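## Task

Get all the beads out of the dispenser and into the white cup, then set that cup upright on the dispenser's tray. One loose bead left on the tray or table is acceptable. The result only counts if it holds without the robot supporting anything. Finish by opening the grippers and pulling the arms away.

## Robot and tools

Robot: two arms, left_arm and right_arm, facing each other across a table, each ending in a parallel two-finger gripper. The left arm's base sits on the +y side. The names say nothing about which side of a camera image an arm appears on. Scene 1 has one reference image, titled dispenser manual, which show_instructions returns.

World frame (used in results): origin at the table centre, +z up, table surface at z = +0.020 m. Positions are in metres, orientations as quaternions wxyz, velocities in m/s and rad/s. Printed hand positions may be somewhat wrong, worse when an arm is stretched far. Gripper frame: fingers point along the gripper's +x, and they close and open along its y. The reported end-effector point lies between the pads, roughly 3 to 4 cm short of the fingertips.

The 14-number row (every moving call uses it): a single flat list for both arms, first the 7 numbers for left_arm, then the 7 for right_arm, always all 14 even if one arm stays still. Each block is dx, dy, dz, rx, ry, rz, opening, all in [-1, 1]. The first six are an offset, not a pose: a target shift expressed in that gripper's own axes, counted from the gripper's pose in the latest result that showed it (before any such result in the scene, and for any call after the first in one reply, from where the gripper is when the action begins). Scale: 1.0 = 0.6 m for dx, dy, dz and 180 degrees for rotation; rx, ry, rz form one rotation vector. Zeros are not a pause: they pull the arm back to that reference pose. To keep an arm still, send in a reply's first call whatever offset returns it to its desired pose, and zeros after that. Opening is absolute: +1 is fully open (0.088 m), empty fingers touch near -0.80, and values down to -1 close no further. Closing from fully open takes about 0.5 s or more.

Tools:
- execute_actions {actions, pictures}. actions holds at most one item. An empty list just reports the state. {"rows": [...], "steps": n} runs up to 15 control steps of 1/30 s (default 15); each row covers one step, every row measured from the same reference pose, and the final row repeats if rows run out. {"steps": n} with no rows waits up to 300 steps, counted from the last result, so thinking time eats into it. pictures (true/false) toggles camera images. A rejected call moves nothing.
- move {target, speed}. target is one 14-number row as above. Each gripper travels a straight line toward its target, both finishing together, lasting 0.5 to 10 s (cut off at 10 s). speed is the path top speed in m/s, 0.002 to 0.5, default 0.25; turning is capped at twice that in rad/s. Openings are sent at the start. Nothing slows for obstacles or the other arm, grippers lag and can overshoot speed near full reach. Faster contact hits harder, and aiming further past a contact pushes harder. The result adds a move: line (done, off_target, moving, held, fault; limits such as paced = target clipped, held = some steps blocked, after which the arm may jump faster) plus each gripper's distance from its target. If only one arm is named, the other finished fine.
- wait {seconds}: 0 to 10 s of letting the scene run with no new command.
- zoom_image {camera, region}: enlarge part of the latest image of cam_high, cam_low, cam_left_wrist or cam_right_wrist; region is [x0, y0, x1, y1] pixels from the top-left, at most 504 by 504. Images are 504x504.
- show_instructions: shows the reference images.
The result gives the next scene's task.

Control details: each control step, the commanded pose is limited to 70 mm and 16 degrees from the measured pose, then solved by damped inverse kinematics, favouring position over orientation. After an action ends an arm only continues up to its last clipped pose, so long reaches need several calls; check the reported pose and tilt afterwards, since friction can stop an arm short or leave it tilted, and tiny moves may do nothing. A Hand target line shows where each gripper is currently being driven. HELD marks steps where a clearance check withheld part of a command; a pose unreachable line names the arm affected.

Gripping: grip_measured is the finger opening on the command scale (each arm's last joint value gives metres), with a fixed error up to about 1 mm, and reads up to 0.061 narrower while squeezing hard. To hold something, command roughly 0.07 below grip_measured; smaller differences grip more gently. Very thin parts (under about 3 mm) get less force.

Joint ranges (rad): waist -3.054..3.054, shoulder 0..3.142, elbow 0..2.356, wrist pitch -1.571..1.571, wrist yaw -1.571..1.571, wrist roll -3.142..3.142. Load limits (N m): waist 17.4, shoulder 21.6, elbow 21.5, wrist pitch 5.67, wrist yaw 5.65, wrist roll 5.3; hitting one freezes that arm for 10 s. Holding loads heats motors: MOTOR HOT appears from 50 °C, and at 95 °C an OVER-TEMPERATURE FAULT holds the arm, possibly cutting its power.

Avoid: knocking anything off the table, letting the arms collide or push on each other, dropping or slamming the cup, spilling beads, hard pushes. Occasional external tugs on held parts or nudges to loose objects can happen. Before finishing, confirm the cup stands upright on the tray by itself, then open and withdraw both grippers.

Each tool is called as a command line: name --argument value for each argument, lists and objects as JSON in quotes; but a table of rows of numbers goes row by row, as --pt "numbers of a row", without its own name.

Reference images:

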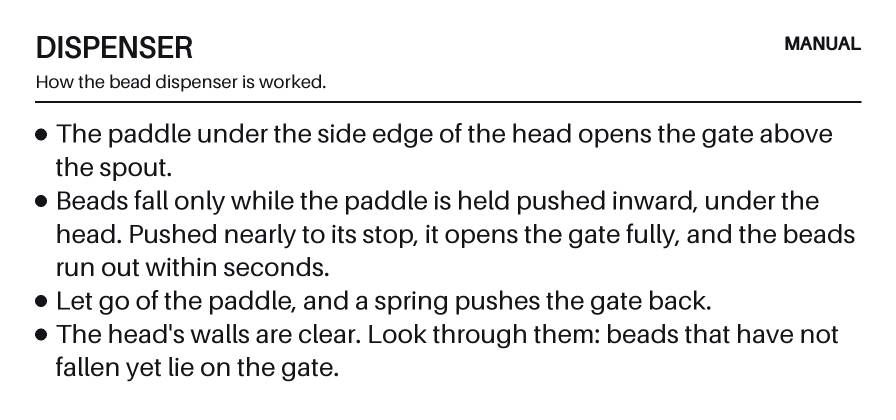

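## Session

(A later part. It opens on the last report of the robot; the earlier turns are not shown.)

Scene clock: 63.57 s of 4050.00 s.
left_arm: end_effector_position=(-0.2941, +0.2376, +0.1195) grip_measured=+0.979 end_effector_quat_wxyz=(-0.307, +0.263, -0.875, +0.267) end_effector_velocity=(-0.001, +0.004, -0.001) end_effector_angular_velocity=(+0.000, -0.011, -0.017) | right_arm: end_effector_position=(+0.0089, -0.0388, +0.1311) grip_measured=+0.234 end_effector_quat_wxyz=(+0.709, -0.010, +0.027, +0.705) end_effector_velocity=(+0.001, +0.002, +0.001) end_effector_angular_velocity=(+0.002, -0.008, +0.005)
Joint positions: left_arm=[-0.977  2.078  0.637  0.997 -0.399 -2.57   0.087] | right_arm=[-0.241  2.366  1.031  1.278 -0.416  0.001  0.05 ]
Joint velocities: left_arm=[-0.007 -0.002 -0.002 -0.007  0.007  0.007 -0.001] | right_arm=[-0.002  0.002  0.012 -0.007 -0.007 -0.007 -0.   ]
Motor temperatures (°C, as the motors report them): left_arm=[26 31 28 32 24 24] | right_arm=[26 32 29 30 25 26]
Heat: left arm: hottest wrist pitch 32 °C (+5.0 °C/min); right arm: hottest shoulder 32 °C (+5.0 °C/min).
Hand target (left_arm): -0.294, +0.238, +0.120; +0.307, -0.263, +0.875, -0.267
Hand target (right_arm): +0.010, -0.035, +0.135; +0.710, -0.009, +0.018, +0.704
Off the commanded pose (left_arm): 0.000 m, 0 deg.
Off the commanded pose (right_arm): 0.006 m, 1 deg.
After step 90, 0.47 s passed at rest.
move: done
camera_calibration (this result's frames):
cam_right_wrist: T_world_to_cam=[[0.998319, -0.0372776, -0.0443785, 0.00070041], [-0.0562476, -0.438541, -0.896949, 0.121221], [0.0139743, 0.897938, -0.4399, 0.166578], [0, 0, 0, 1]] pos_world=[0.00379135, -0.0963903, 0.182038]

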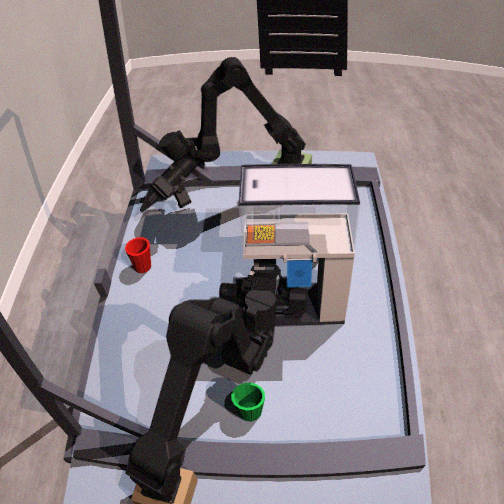

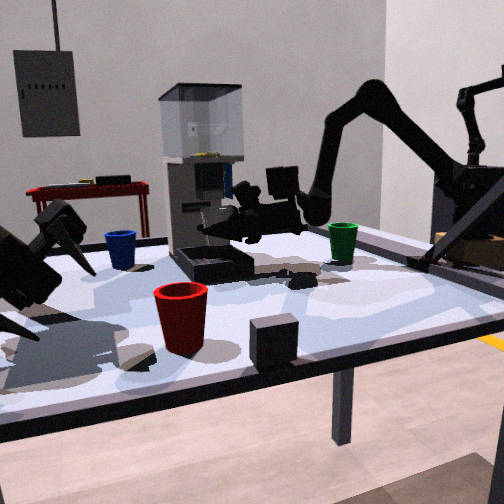

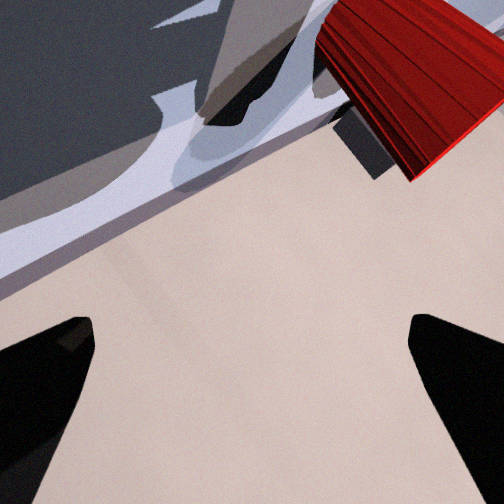

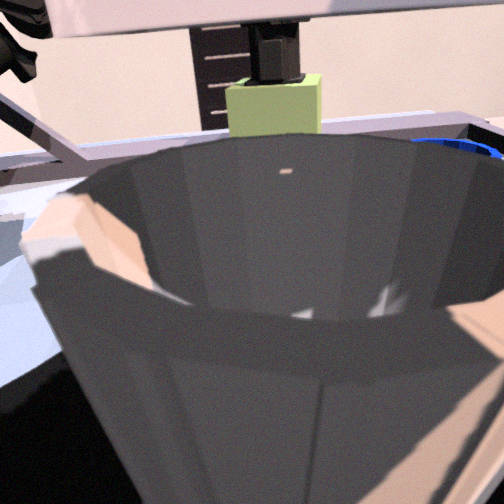

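move --target '[0,0,0,0,0,0,1,0.02,0,-0.06,0,0,0,0.1]' --speed 0.05

zoom_image --camera "cam_low" --region '[150, 130, 380, 300]'

Scene clock: 67.03 s of 4050.00 s.
left_arm: end_effector_position=(-0.2941, +0.2376, +0.1195) grip_measured=+0.979 end_effector_quat_wxyz=(-0.307, +0.263, -0.875, +0.267) end_effector_velocity=(+0.000, +0.000, +0.002) end_effector_angular_velocity=(-0.000, +0.011, +0.007) | right_arm: end_effector_position=(+0.0097, -0.0299, +0.1046) grip_measured=+0.234 end_effector_quat_wxyz=(+0.710, -0.008, +0.017, +0.704) end_effector_velocity=(+0.003, +0.000, -0.004) end_effector_angular_velocity=(+0.002, -0.023, +0.001)
Joint positions: left_arm=[-0.977  2.078  0.637  0.997 -0.399 -2.57   0.087] | right_arm=[-0.233  2.487  1.096  1.353 -0.407 -0.003  0.05 ]
Joint velocities: left_arm=[-0.002 -0.002 -0.002  0.007 -0.007 -0.007  0.   ] | right_arm=[-0.007  0.017  0.012  0.007 -0.007 -0.022 -0.   ]
Motor temperatures (°C, as the motors report them): left_arm=[26 31 29 32 24 24] | right_arm=[26 32 29 30 25 26]
Heat: left arm: hottest wrist pitch 32 °C (+5.1 °C/min); right arm: hottest shoulder 32 °C (+4.1 °C/min).
Hand target (left_arm): -0.294, +0.238, +0.120; +0.307, -0.263, +0.875, -0.267
Hand target (right_arm): +0.008, -0.029, +0.095; +0.709, -0.010, +0.027, +0.705
Off the commanded pose (left_arm): 0.000 m, 0 deg.
Off the commanded pose (right_arm): 0.010 m, 1 deg.
move: off_target (right_arm)
camera_calibration (this result's frames):
cam_right_wrist: T_world_to_cam=[[0.998745, -0.0375782, -0.0331021, -0.00216287], [-0.0459086, -0.422963, -0.904983, 0.102593], [0.0200067, 0.905368, -0.424157, 0.145422], [0, 0, 0, 1]] pos_world=[0.00396063, -0.0883487, 0.154455]

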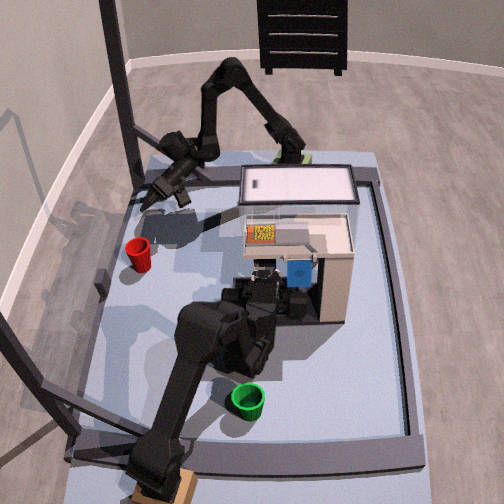

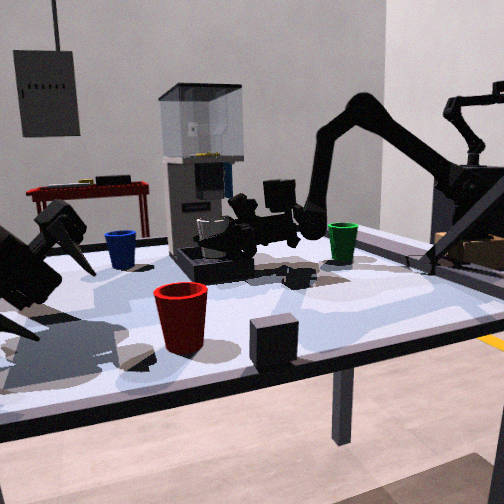

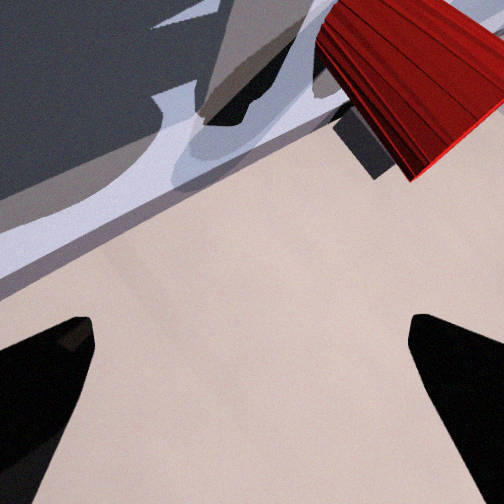

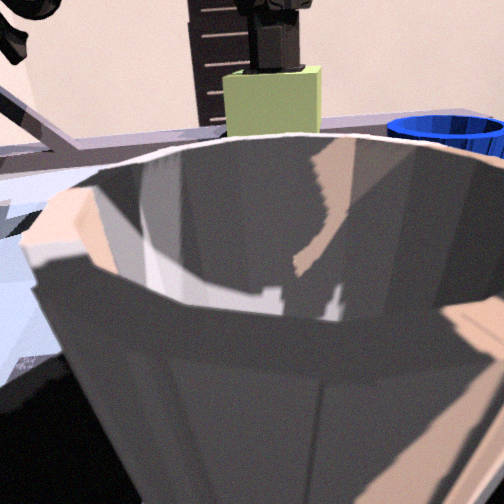

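Region (150, 130, 380, 300) of cam_low's 504x504 image, scaled by 2.191, with more detail than that image has; it fills the top 373 rows of this view, and the rest is white.

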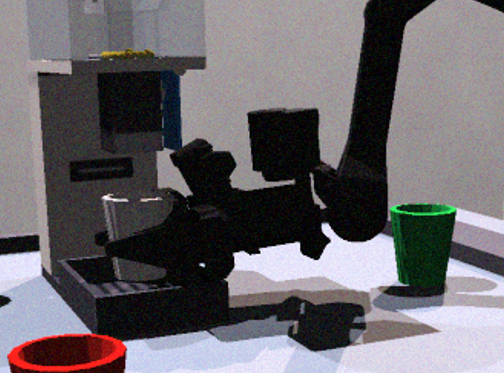

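move --target '[0,0,0,0,0,0,1,0.005,0,-0.04,0,0.04,0,0.1]' --speed 0.04

zoom_image --camera "cam_low" --region '[150, 130, 380, 300]'

Scene clock: 71.80 s of 4050.00 s.
left_arm: end_effector_position=(-0.2941, +0.2376, +0.1195) grip_measured=+0.979 end_effector_quat_wxyz=(-0.307, +0.263, -0.875, +0.267) end_effector_velocity=(+0.002, +0.003, -0.005) end_effector_angular_velocity=(+0.013, -0.011, -0.006) | right_arm: end_effector_position=(+0.0108, -0.0255, +0.0956) grip_measured=+0.234 end_effector_quat_wxyz=(+0.707, -0.047, +0.038, +0.705) end_effector_velocity=(+0.003, -0.001, +0.004) end_effector_angular_velocity=(+0.003, +0.007, -0.001)
Joint positions: left_arm=[-0.977  2.078  0.637  0.997 -0.399 -2.57   0.087] | right_arm=[-0.232  2.462  1.116  1.215 -0.405 -0.065  0.05 ]
Joint velocities: left_arm=[-0.002  0.002 -0.007 -0.007  0.007 -0.007 -0.   ] | right_arm=[-0.007 -0.012 -0.002 -0.007 -0.007  0.007 -0.   ]
Motor temperatures (°C, as the motors report them): left_arm=[26 32 29 32 24 24] | right_arm=[26 32 29 30 25 26]
Heat: left arm: hottest shoulder 32 °C (+5.0 °C/min); right arm: hottest shoulder 32 °C (+4.0 °C/min).
Hand target (left_arm): -0.294, +0.238, +0.120; +0.307, -0.263, +0.875, -0.267
Hand target (right_arm): +0.009, -0.028, +0.081; +0.707, -0.052, +0.061, +0.702
Off the commanded pose (left_arm): 0.000 m, 0 deg.
Off the commanded pose (right_arm): 0.015 m, 3 deg.
move: off_target (right_arm)
camera_calibration (this result's frames):
cam_right_wrist: T_world_to_cam=[[0.999407, -0.034029, -0.00531664, -0.0059023], [-0.0216005, -0.49904, -0.86631, 0.0905098], [0.0268264, 0.865911, -0.499479, 0.143744], [0, 0, 0, 1]] pos_world=[0.00399772, -0.0795024, 0.150175]

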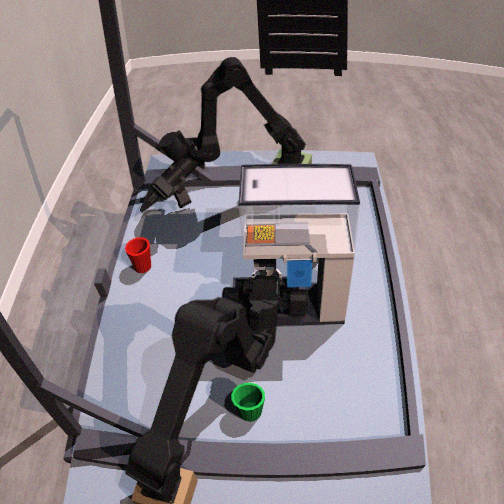

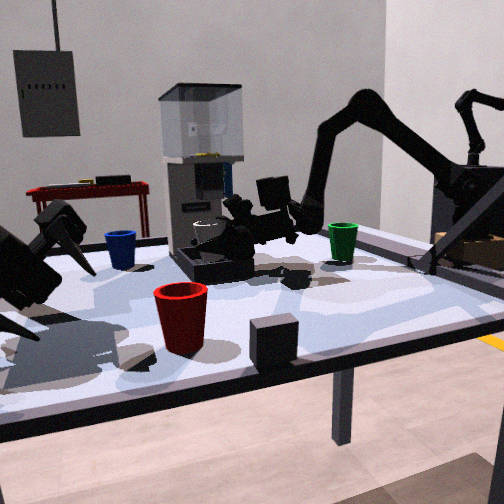

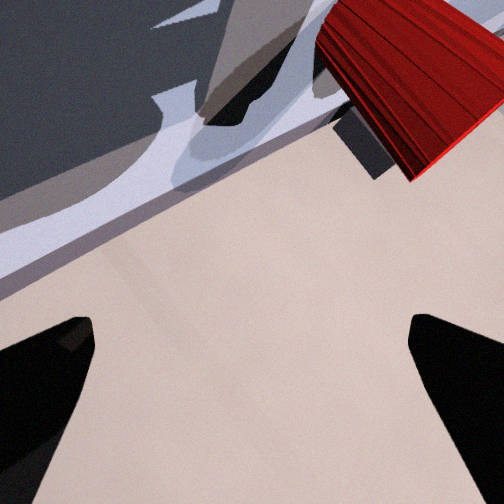

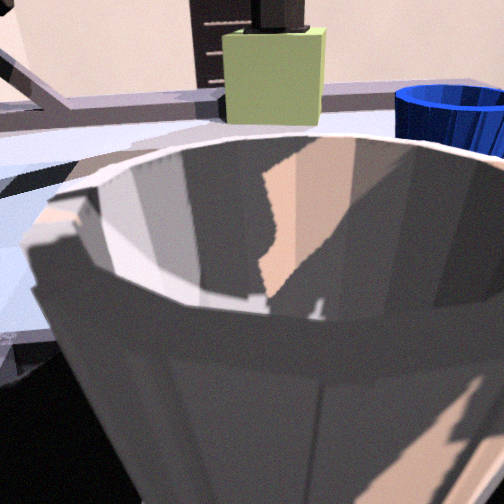

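Region (150, 130, 380, 300) of cam_low's 504x504 image, scaled by 2.191, with more detail than that image has; it fills the top 373 rows of this view, and the rest is white.

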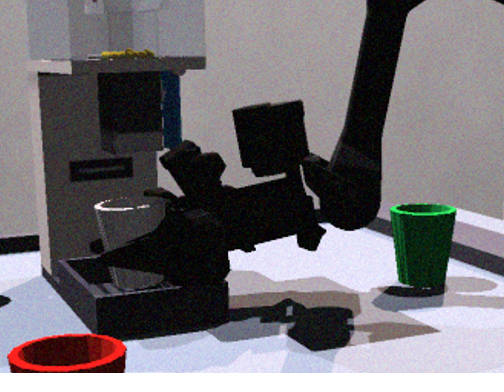

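execute_actions --actions '[{"rows":[[0,0,0,0,0,0,1,0,0,0,0,0,0,0.5],[0,0,0,0,0,0,1,0,0,0,0,0,0,0.5],[0,0,0,0,0,0,1,0,0,0,0,0,0,0.5],[0,0,0,0,0,0,1,0,0,0,0,0,0,0.5],[0,0,0,0,0,0,1,0,0,0,0,0,0,0.5],[0,0,0,0,0,0,1,0,0,0,0,0,0,1]],"steps":15}]'

move --target '[0,0,0,0,0,0,1,-0.15,0,-0.02,0,0,0,1]' --speed 0.1

zoom_image --camera "cam_low" --region '[150, 130, 380, 300]'

Scene clock: 75.17 s of 4050.00 s.
left_arm: end_effector_position=(-0.2941, +0.2376, +0.1195) grip_measured=+0.979 end_effector_quat_wxyz=(-0.307, +0.263, -0.875, +0.267) end_effector_velocity=(+0.001, +0.000, -0.001) end_effector_angular_velocity=(+0.004, -0.003, +0.007) | right_arm: end_effector_position=(+0.0108, -0.0249, +0.0987) grip_measured=+0.932 end_effector_quat_wxyz=(+0.707, -0.046, +0.033, +0.705) end_effector_velocity=(-0.001, -0.002, -0.003) end_effector_angular_velocity=(-0.011, +0.013, +0.004)
Joint positions: left_arm=[-0.977  2.078  0.637  0.997 -0.399 -2.57   0.087] | right_arm=[-0.231  2.458  1.117  1.22  -0.405 -0.066  0.085]
Joint velocities: left_arm=[-0.002 -0.002 -0.002 -0.007 -0.007 -0.007 -0.   ] | right_arm=[-0.002 -0.002 -0.007 -0.007 -0.007  0.007  0.018]
Motor temperatures (°C, as the motors report them): left_arm=[26 32 29 32 24 24] | right_arm=[26 32 29 30 25 26]
Heat: left arm: hottest shoulder 32 °C (+4.1 °C/min); right arm: hottest shoulder 32 °C (+4.1 °C/min).
Hand target (left_arm): -0.294, +0.238, +0.120; +0.307, -0.263, +0.875, -0.267
Hand target (right_arm): +0.011, -0.025, +0.096; +0.707, -0.047, +0.038, +0.705
Off the commanded pose (left_arm): 0.000 m, 0 deg.
Off the commanded pose (right_arm): 0.003 m, 1 deg.
Steps of this call (steps 1 to 86: nothing new was sent; steps 87 to 101: all 15 steps of this action). Readings (end_effector_position):
87: left_arm (-0.2941, +0.2376, +0.1195) | right_arm (+0.0107, -0.0252, +0.0963)
88: left_arm (-0.2941, +0.2376, +0.1195) | right_arm (+0.0108, -0.0251, +0.0970)
90: left_arm (-0.2941, +0.2376, +0.1195) | right_arm (+0.0108, -0.0250, +0.0979)
94: left_arm (-0.2941, +0.2376, +0.1195) | right_arm (+0.0108, -0.0249, +0.0984)
101: the state above
camera_calibration (this result's frames):
cam_right_wrist: T_world_to_cam=[[0.999439, -0.0334895, -0.000654895, -0.0063615], [-0.0170387, -0.491465, -0.87073, 0.0941129], [0.0288385, 0.870253, -0.49176, 0.144083], [0, 0, 0, 1]] pos_world=[0.00380635, -0.0793488, 0.152797]

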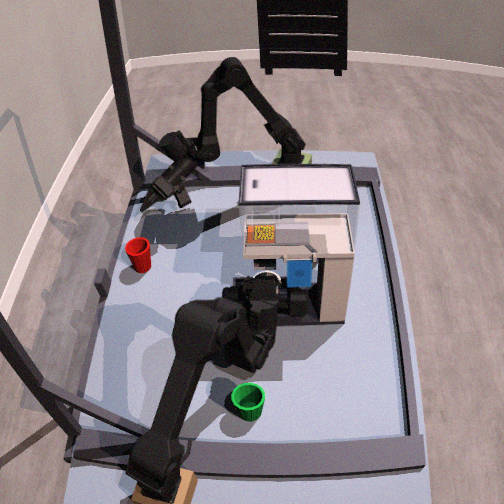

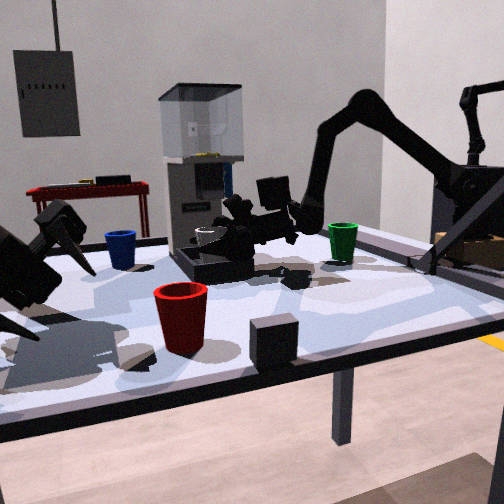

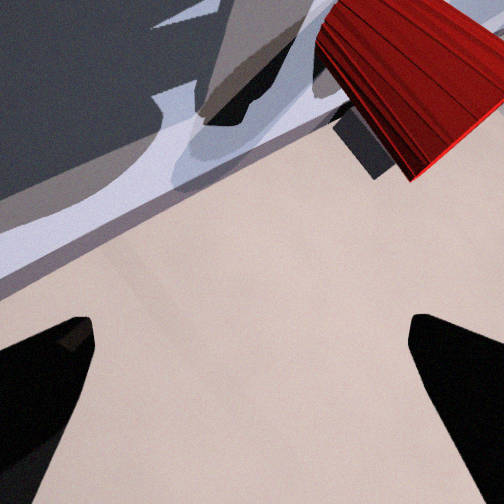

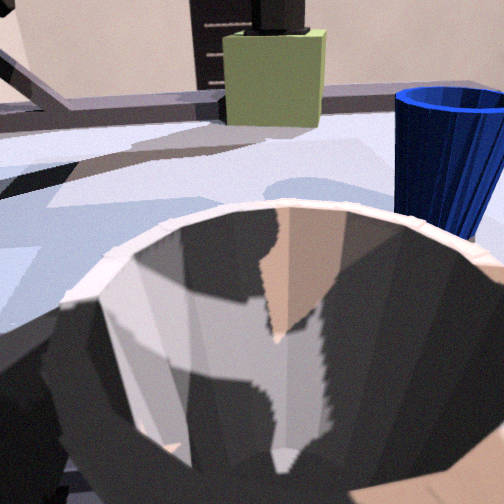

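Scene clock: 77.00 s of 4050.00 s.
left_arm: end_effector_position=(-0.2941, +0.2376, +0.1195) grip_measured=+0.979 end_effector_quat_wxyz=(-0.307, +0.263, -0.875, +0.267) end_effector_velocity=(+0.001, +0.003, -0.004) end_effector_angular_velocity=(+0.015, -0.015, -0.006) | right_arm: end_effector_position=(+0.0117, -0.1078, +0.1145) grip_measured=+0.979 end_effector_quat_wxyz=(+0.707, -0.039, +0.013, +0.706) end_effector_velocity=(+0.001, -0.004, +0.002) end_effector_angular_velocity=(+0.011, -0.027, +0.002)
Joint positions: left_arm=[-0.977  2.078  0.637  0.997 -0.399 -2.57   0.087] | right_arm=[-0.335  2.321  0.768  1.47  -0.51  -0.077  0.087]
Joint velocities: left_arm=[-0.002 -0.002 -0.002 -0.022  0.007 -0.007 -0.   ] | right_arm=[-0.007 -0.002 -0.012  0.022 -0.007 -0.022 -0.   ]
Motor temperatures (°C, as the motors report them): left_arm=[26 32 29 32 24 24] | right_arm=[26 32 29 30 25 26]
Heat: left arm: hottest shoulder 32 °C (+4.0 °C/min); right arm: hottest shoulder 32 °C (+4.0 °C/min).
Hand target (left_arm): -0.294, +0.238, +0.120; +0.307, -0.263, +0.875, -0.267
Hand target (right_arm): +0.011, -0.116, +0.098; +0.707, -0.046, +0.033, +0.705
Off the commanded pose (left_arm): 0.000 m, 0 deg.
Off the commanded pose (right_arm): 0.019 m, 2 deg.
move: off_target (right_arm)
camera_calibration (this result's frames):
cam_right_wrist: T_world_to_cam=[[0.999358, -0.0317461, 0.0165865, -0.0117472], [0.000208584, -0.457913, -0.888997, 0.0726164], [0.0358174, 0.88843, -0.457612, 0.221914], [0, 0, 0, 1]] pos_world=[0.00377615, -0.164276, 0.166301]

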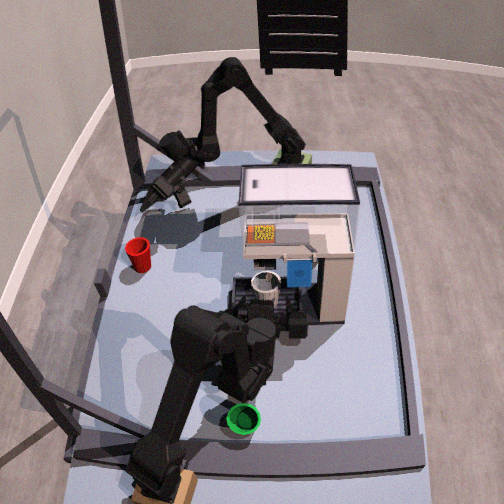

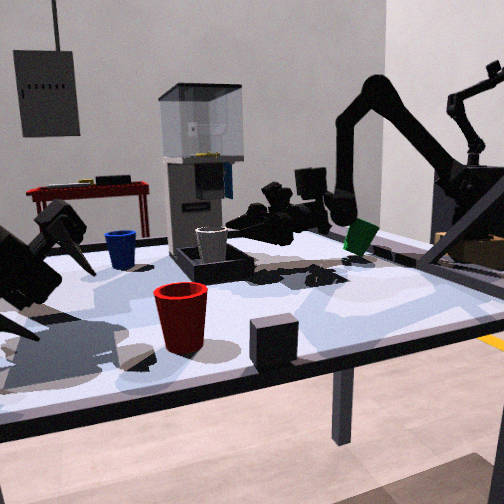

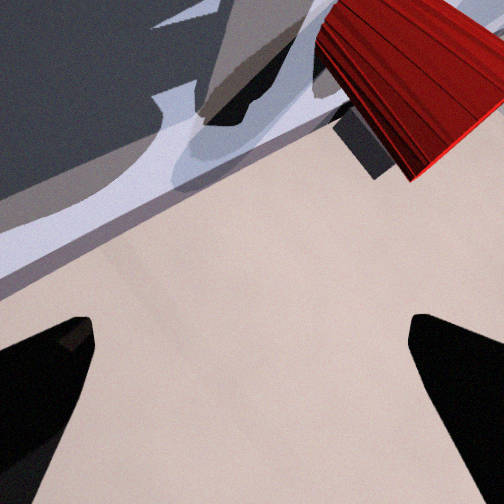

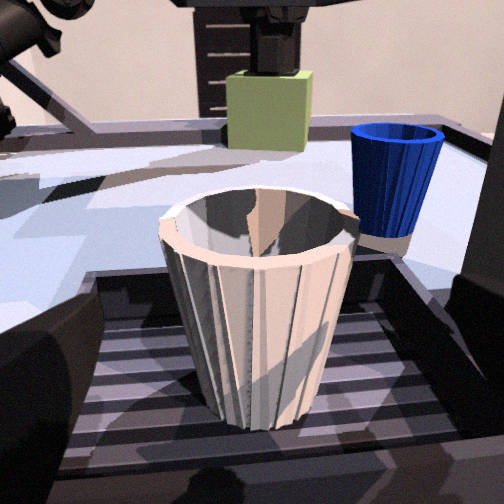

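Region (150, 130, 380, 300) of cam_low's 504x504 image, scaled by 2.191, with more detail than that image has; it fills the top 373 rows of this view, and the rest is white.

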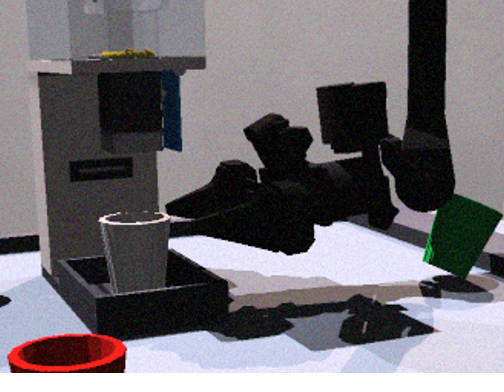

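move --target '[0,0,0,0,0,0,1,0.02,0,0.11,0,0.03,0,1]' --speed 0.1

move --target '[0,0,0,0,0,0,1,-0.08,-0.11,0.04,0,0,0,-1]' --speed 0.15

Scene clock: 80.10 s of 4050.00 s.
left_arm: end_effector_position=(-0.2941, +0.2376, +0.1195) grip_measured=+0.979 end_effector_quat_wxyz=(-0.307, +0.263, -0.875, +0.267) end_effector_velocity=(+0.005, -0.001, -0.005) end_effector_angular_velocity=(+0.010, -0.022, +0.012) | right_arm: end_effector_position=(+0.0085, -0.0950, +0.1661) grip_measured=+0.979 end_effector_quat_wxyz=(+0.704, -0.073, +0.064, +0.703) end_effector_velocity=(+0.002, -0.002, -0.004) end_effector_angular_velocity=(-0.032, -0.003, +0.004)
Joint positions: left_arm=[-0.977  2.078  0.637  0.997 -0.399 -2.57   0.087] | right_arm=[-0.305  2.027  0.811  0.996 -0.474 -0.115  0.087]
Joint velocities: left_arm=[ 0.002 -0.002 -0.007 -0.022 -0.007 -0.007 -0.   ] | right_arm=[-0.007 -0.012  0.002 -0.051 -0.007 -0.022 -0.   ]
Motor temperatures (°C, as the motors report them): left_arm=[26 32 29 32 24 24] | right_arm=[26 32 29 30 25 26]
Heat: left arm: hottest shoulder 32 °C (+4.1 °C/min); right arm: hottest shoulder 32 °C (+3.0 °C/min).
Hand target (left_arm): -0.294, +0.238, +0.120; +0.307, -0.263, +0.875, -0.267
Hand target (right_arm): +0.009, -0.091, +0.180; +0.706, -0.072, +0.046, +0.703
Off the commanded pose (left_arm): 0.000 m, 0 deg.
Off the commanded pose (right_arm): 0.014 m, 2 deg.
move: off_target (right_arm)
camera_calibration (this result's frames):
cam_right_wrist: T_world_to_cam=[[0.999458, -0.0327978, -0.00276452, -0.00595004], [-0.020748, -0.562597, -0.826471, 0.10422], [0.0255511, 0.82608, -0.562973, 0.245926], [0, 0, 0, 1]] pos_world=[0.00182551, -0.144715, 0.224568]

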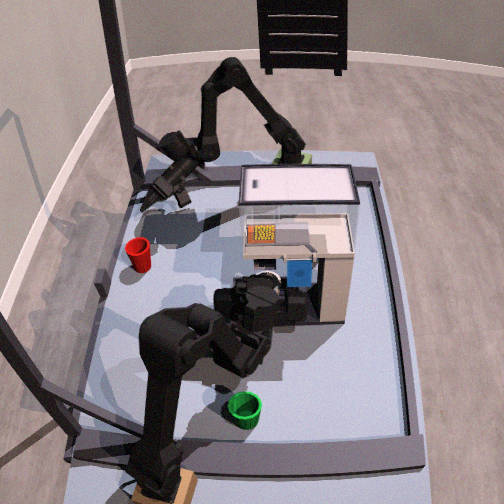

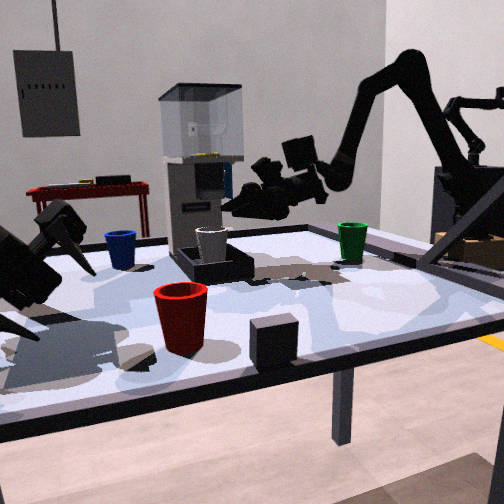

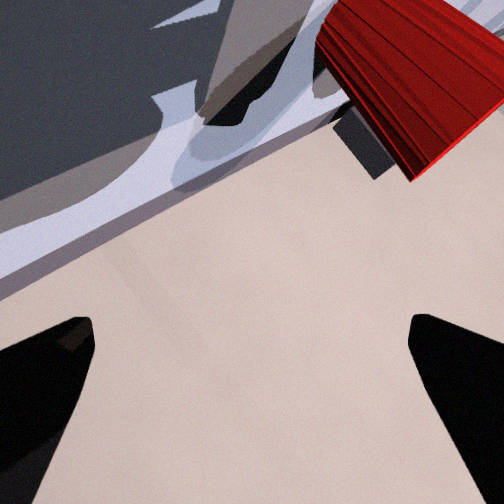

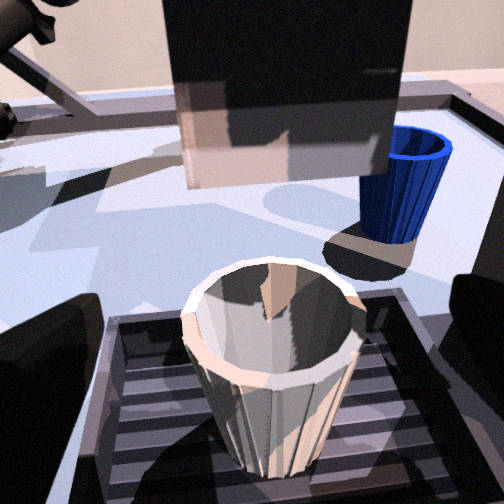

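Scene clock: 81.13 s of 4050.00 s.
left_arm: end_effector_position=(-0.2941, +0.2376, +0.1195) grip_measured=+0.979 end_effector_quat_wxyz=(-0.307, +0.263, -0.875, +0.267) end_effector_velocity=(+0.000, +0.000, +0.002) end_effector_angular_velocity=(-0.000, +0.011, +0.007) | right_arm: end_effector_position=(+0.0720, -0.1384, +0.1891) grip_measured=-0.816 end_effector_quat_wxyz=(+0.704, -0.075, +0.078, +0.702) end_effector_velocity=(+0.001, -0.003, -0.001) end_effector_angular_velocity=(-0.009, -0.020, +0.017)
Joint positions: left_arm=[-0.977  2.078  0.637  0.997 -0.399 -2.57   0.087] | right_arm=[-0.528  1.927  0.839  0.807 -0.686 -0.176  0.   ]
Joint velocities: left_arm=[-0.002 -0.002 -0.002  0.007 -0.007 -0.007 -0.   ] | right_arm=[-0.012 -0.002  0.002 -0.022 -0.022 -0.037  0.   ]
Motor temperatures (°C, as the motors report them): left_arm=[26 32 29 32 24 24] | right_arm=[26 32 29 30 25 26]
Heat: left arm: hottest shoulder 32 °C (+3.0 °C/min); right arm: hottest shoulder 32 °C (+3.0 °C/min).
Hand target (left_arm): -0.294, +0.238, +0.120; +0.307, -0.263, +0.875, -0.267
Hand target (right_arm): +0.075, -0.137, +0.199; +0.704, -0.075, +0.064, +0.703
Off the commanded pose (left_arm): 0.000 m, 0 deg.
Off the commanded pose (right_arm): 0.011 m, 2 deg.
move: off_target (right_arm)
camera_calibration (this result's frames):
cam_right_wrist: T_world_to_cam=[[0.999094, -0.0376315, -0.0198765, -0.0681648], [-0.038036, -0.580054, -0.81369, 0.0964939], [0.0190909, 0.813709, -0.580959, 0.295285], [0, 0, 0, 1]] pos_world=[0.066136, -0.186869, 0.24871]

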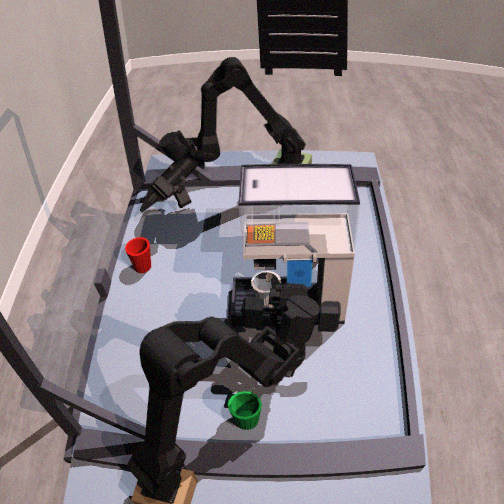

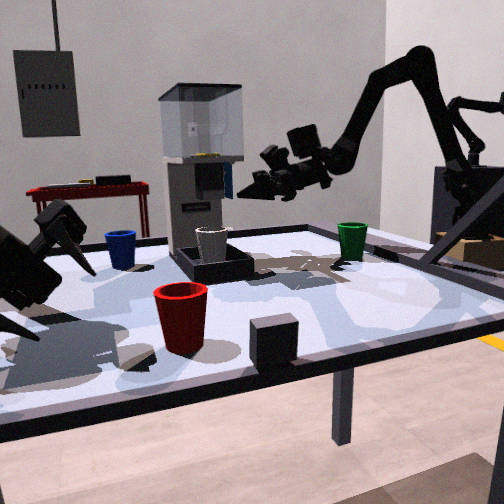

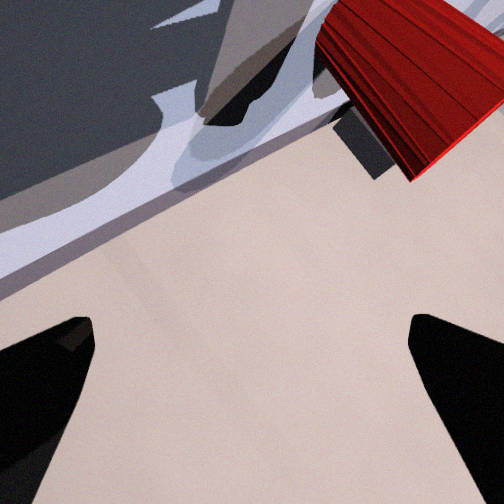

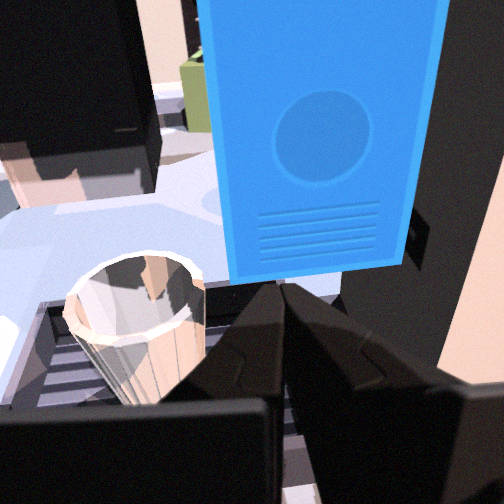

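move --target '[0,0,0,0,0,0,1,0.03,-0.014,0.06,0,0,0,-1]' --speed 0.08

Scene clock: 85.33 s of 4050.00 s.
left_arm: end_effector_position=(-0.2941, +0.2376, +0.1195) grip_measured=+0.979 end_effector_quat_wxyz=(-0.307, +0.263, -0.875, +0.267) end_effector_velocity=(+0.001, +0.000, -0.001) end_effector_angular_velocity=(+0.004, -0.003, +0.007) | right_arm: end_effector_position=(+0.0788, -0.1175, +0.2070) grip_measured=-0.816 end_effector_quat_wxyz=(+0.701, -0.077, +0.093, +0.702) end_effector_velocity=(+0.000, -0.000, -0.001) end_effector_angular_velocity=(-0.016, +0.009, +0.006)
Joint positions: left_arm=[-0.977  2.078  0.637  0.997 -0.399 -2.57   0.087] | right_arm=[-0.506  1.925  0.965  0.651 -0.667 -0.171  0.   ]
Joint velocities: left_arm=[-0.002 -0.002 -0.002 -0.007 -0.007 -0.007 -0.   ] | right_arm=[-0.002 -0.002  0.012 -0.037 -0.007 -0.007  0.   ]
Motor temperatures (°C, as the motors report them): left_arm=[26 32 29 33 24 24] | right_arm=[26 33 29 30 25 26]
Heat: left arm: hottest wrist pitch 33 °C (+4.0 °C/min); right arm: hottest shoulder 33 °C (+4.0 °C/min).
Hand target (left_arm): -0.294, +0.238, +0.120; +0.307, -0.263, +0.875, -0.267
Hand target (right_arm): +0.081, -0.113, +0.220; +0.704, -0.074, +0.078, +0.702
Off the commanded pose (left_arm): 0.000 m, 0 deg.
Off the commanded pose (right_arm): 0.014 m, 2 deg.
After step 90, 0.27 s passed at rest.
move: off_target (right_arm)
camera_calibration (this result's frames):
cam_right_wrist: T_world_to_cam=[[0.998702, -0.034845, -0.0371373, -0.069932], [-0.0506209, -0.599697, -0.798624, 0.118983], [0.00555688, 0.799468, -0.600683, 0.292003], [0, 0, 0, 1]] pos_world=[0.0742416, -0.16453, 0.267827]

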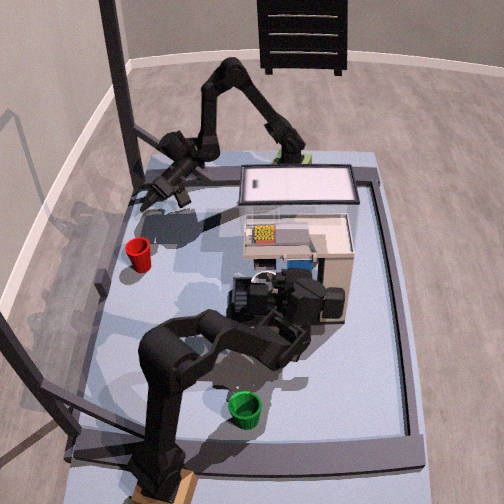

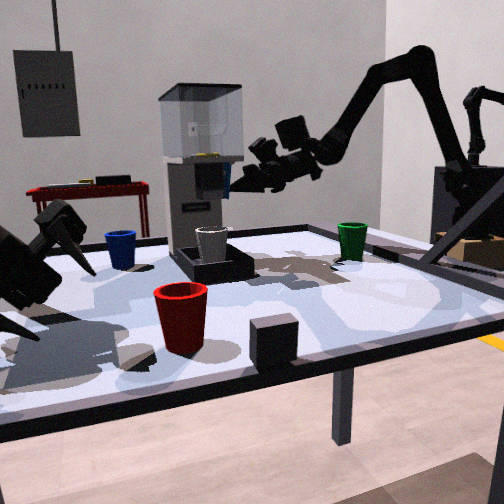

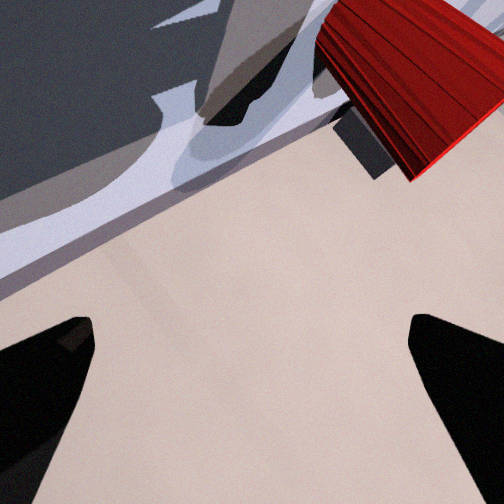

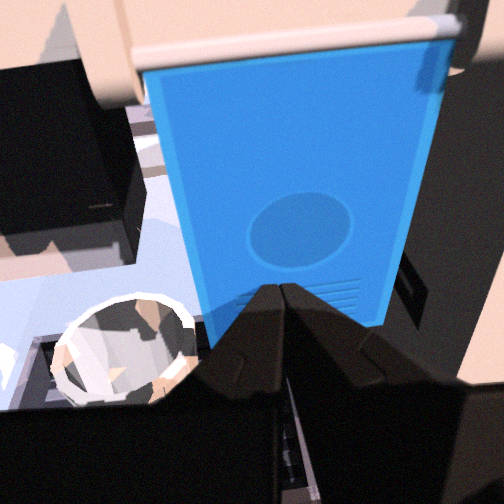

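move --target '[0,0,0,0,0,0,1,0.075,0,0.03,0,0,0,-1]' --speed 0.04

zoom_image --camera "cam_low" --region '[150, 100, 330, 280]'

Scene clock: 88.40 s of 4050.00 s.
left_arm: end_effector_position=(-0.2941, +0.2376, +0.1195) grip_measured=+0.979 end_effector_quat_wxyz=(-0.307, +0.263, -0.875, +0.267) end_effector_velocity=(+0.002, -0.001, +0.003) end_effector_angular_velocity=(-0.012, +0.007, +0.029) | right_arm: end_effector_position=(+0.0808, -0.0772, +0.2079) grip_measured=-0.816 end_effector_quat_wxyz=(+0.703, -0.079, +0.101, +0.700) end_effector_velocity=(-0.004, +0.001, -0.003) end_effector_angular_velocity=(-0.018, -0.000, +0.029)
Joint positions: left_arm=[-0.977  2.078  0.637  0.997 -0.399 -2.57   0.087] | right_arm=[-0.443  2.018  1.124  0.584 -0.601 -0.148  0.   ]
Joint velocities: left_arm=[-0.007 -0.002 -0.002  0.007 -0.037 -0.007 -0.   ] | right_arm=[ 0.002  0.002  0.012 -0.037 -0.022 -0.022  0.   ]
Motor temperatures (°C, as the motors report them): left_arm=[26 32 29 33 24 24] | right_arm=[26 33 30 30 25 26]
Heat: left arm: hottest wrist pitch 33 °C (+4.0 °C/min); right arm: hottest shoulder 33 °C (+4.0 °C/min).
Hand target (left_arm): -0.294, +0.238, +0.120; +0.307, -0.263, +0.875, -0.267
Hand target (right_arm): +0.079, -0.070, +0.214; +0.701, -0.076, +0.093, +0.703
Off the commanded pose (left_arm): 0.000 m, 0 deg.
Off the commanded pose (right_arm): 0.010 m, 1 deg.
move: off_target (right_arm)
camera_calibration (this result's frames):
cam_right_wrist: T_world_to_cam=[[0.998134, -0.0421354, -0.0441912, -0.0695079], [-0.0607333, -0.610401, -0.789761, 0.142163], [0.00630255, 0.790971, -0.611821, 0.261863], [0, 0, 0, 1]] pos_world=[0.0763618, -0.123278, 0.269416]

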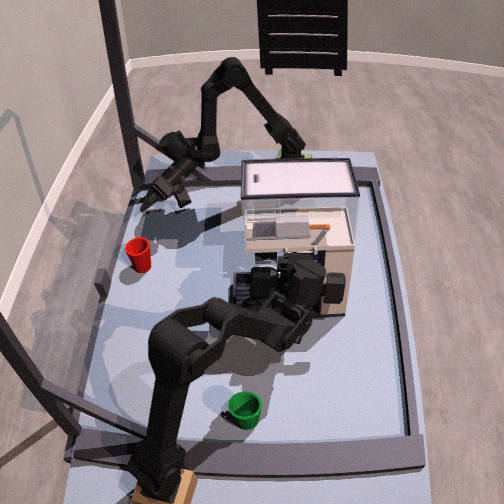

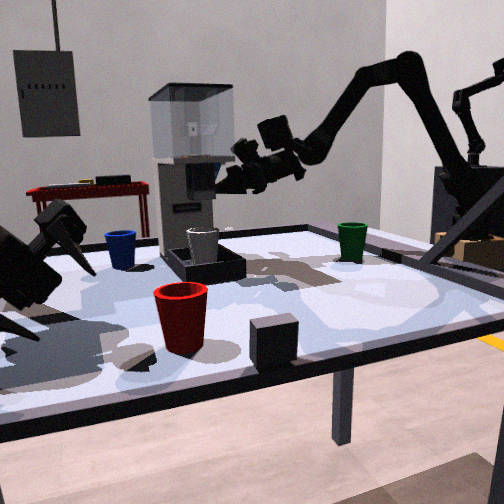

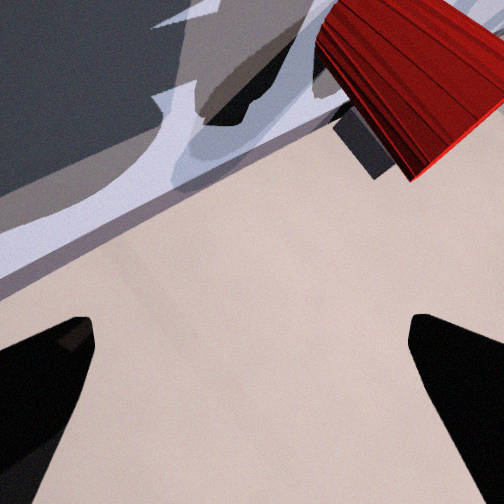

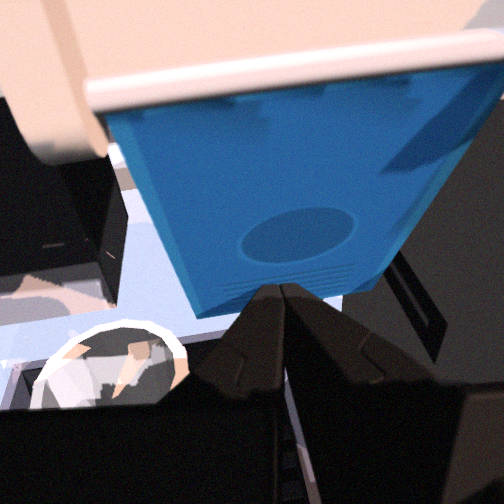

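Region (150, 100, 330, 280) of cam_low's 504x504 image, scaled by 2.800, with more detail than that image has.

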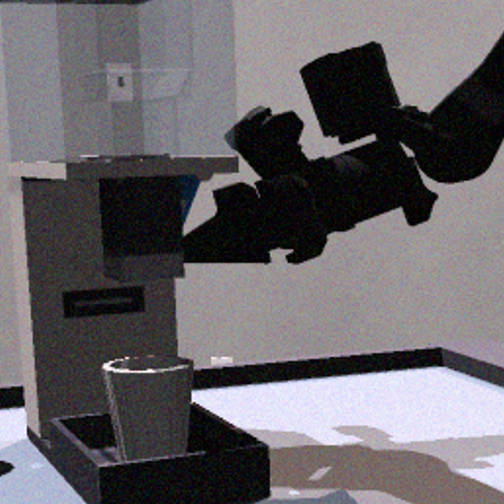

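zoom_image --camera "cam_high" --region '[220, 150, 380, 310]'

move --target '[0,0,0,0,0,0,1,-0.2,0.1,0.03,0,0,0,-1]' --speed 0.15

zoom_image --camera "cam_high" --region '[200, 150, 380, 330]'

zoom_image --camera "cam_low" --region '[130, 70, 330, 300]'

Region (220, 150, 380, 310) of cam_high's 504x504 image, scaled by 3.150, with more detail than that image has.

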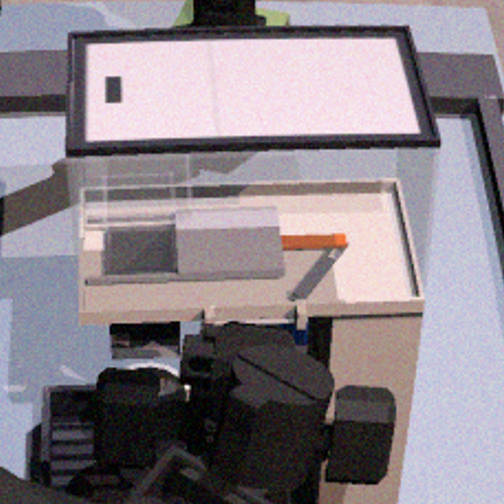

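Scene clock: 91.80 s of 4050.00 s.
left_arm: end_effector_position=(-0.2941, +0.2376, +0.1195) grip_measured=+0.979 end_effector_quat_wxyz=(-0.307, +0.263, -0.875, +0.267) end_effector_velocity=(+0.003, -0.001, +0.001) end_effector_angular_velocity=(-0.005, +0.004, +0.020) | right_arm: end_effector_position=(+0.0238, -0.1852, +0.2588) grip_measured=-0.816 end_effector_quat_wxyz=(+0.704, -0.078, +0.102, +0.698) end_effector_velocity=(-0.003, -0.004, +0.003) end_effector_angular_velocity=(+0.006, -0.003, +0.015)
Joint positions: left_arm=[-0.977  2.078  0.637  0.997 -0.399 -2.57   0.087] | right_arm=[-0.502  1.479  0.713  0.442 -0.653 -0.167  0.   ]
Joint velocities: left_arm=[-0.002 -0.002 -0.007  0.007 -0.022 -0.007  0.   ] | right_arm=[-0.007 -0.017 -0.007 -0.007 -0.022 -0.007  0.   ]
Motor temperatures (°C, as the motors report them): left_arm=[26 32 29 33 24 24] | right_arm=[26 33 30 31 25 26]
Heat: left arm: hottest wrist pitch 33 °C (+4.0 °C/min); right arm: hottest shoulder 33 °C (+4.0 °C/min).
Hand target (left_arm): -0.294, +0.238, +0.120; +0.307, -0.263, +0.875, -0.267
Hand target (right_arm): +0.022, -0.188, +0.258; +0.703, -0.079, +0.101, +0.700
Off the commanded pose (left_arm): 0.000 m, 0 deg.
Off the commanded pose (right_arm): 0.004 m, 0 deg.
move: done
camera_calibration (this result's frames):
cam_right_wrist: T_world_to_cam=[[0.997854, -0.0463415, -0.0462561, -0.0151177], [-0.0649422, -0.610418, -0.789413, 0.11299], [0.00834703, 0.790723, -0.612118, 0.378827], [0, 0, 0, 1]] pos_world=[0.0192609, -0.231277, 0.320383]

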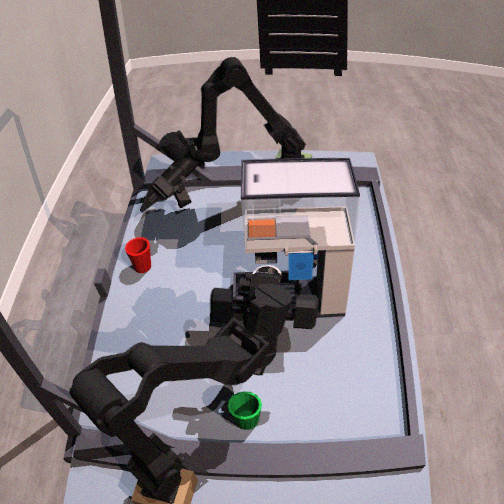

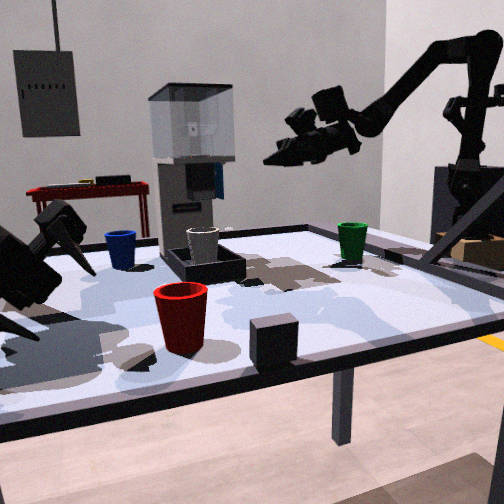

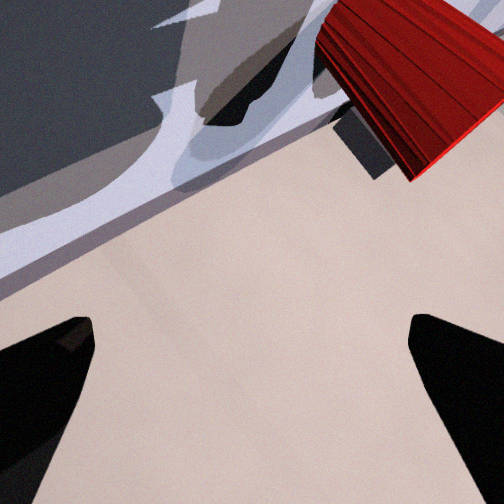

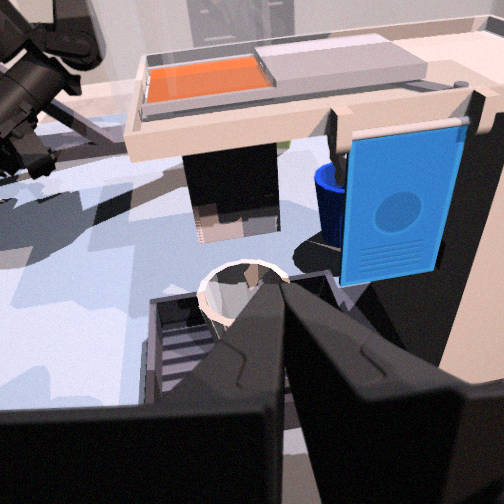

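Region (200, 150, 380, 330) of cam_high's 504x504 image, scaled by 2.800, with more detail than that image has.

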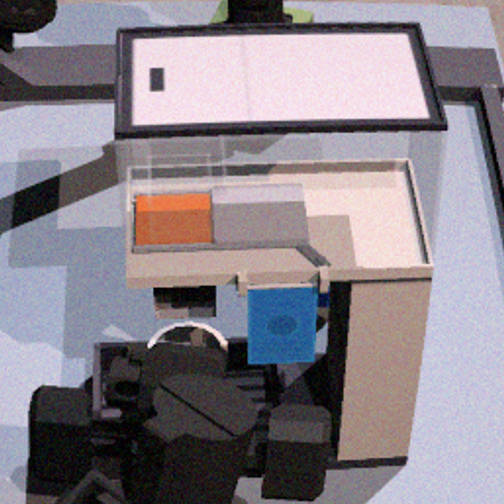

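Region (130, 70, 330, 300) of cam_low's 504x504 image, scaled by 2.191, with more detail than that image has; it fills the left 438 columns of this view, and the rest is white.

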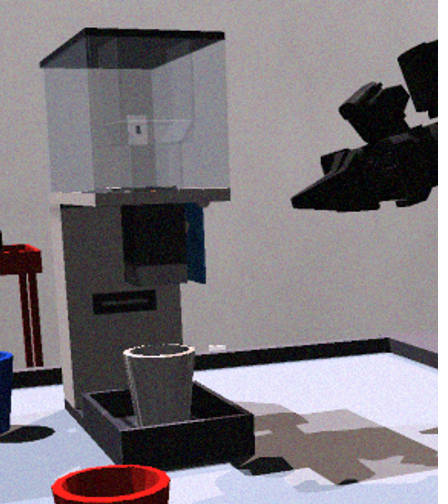

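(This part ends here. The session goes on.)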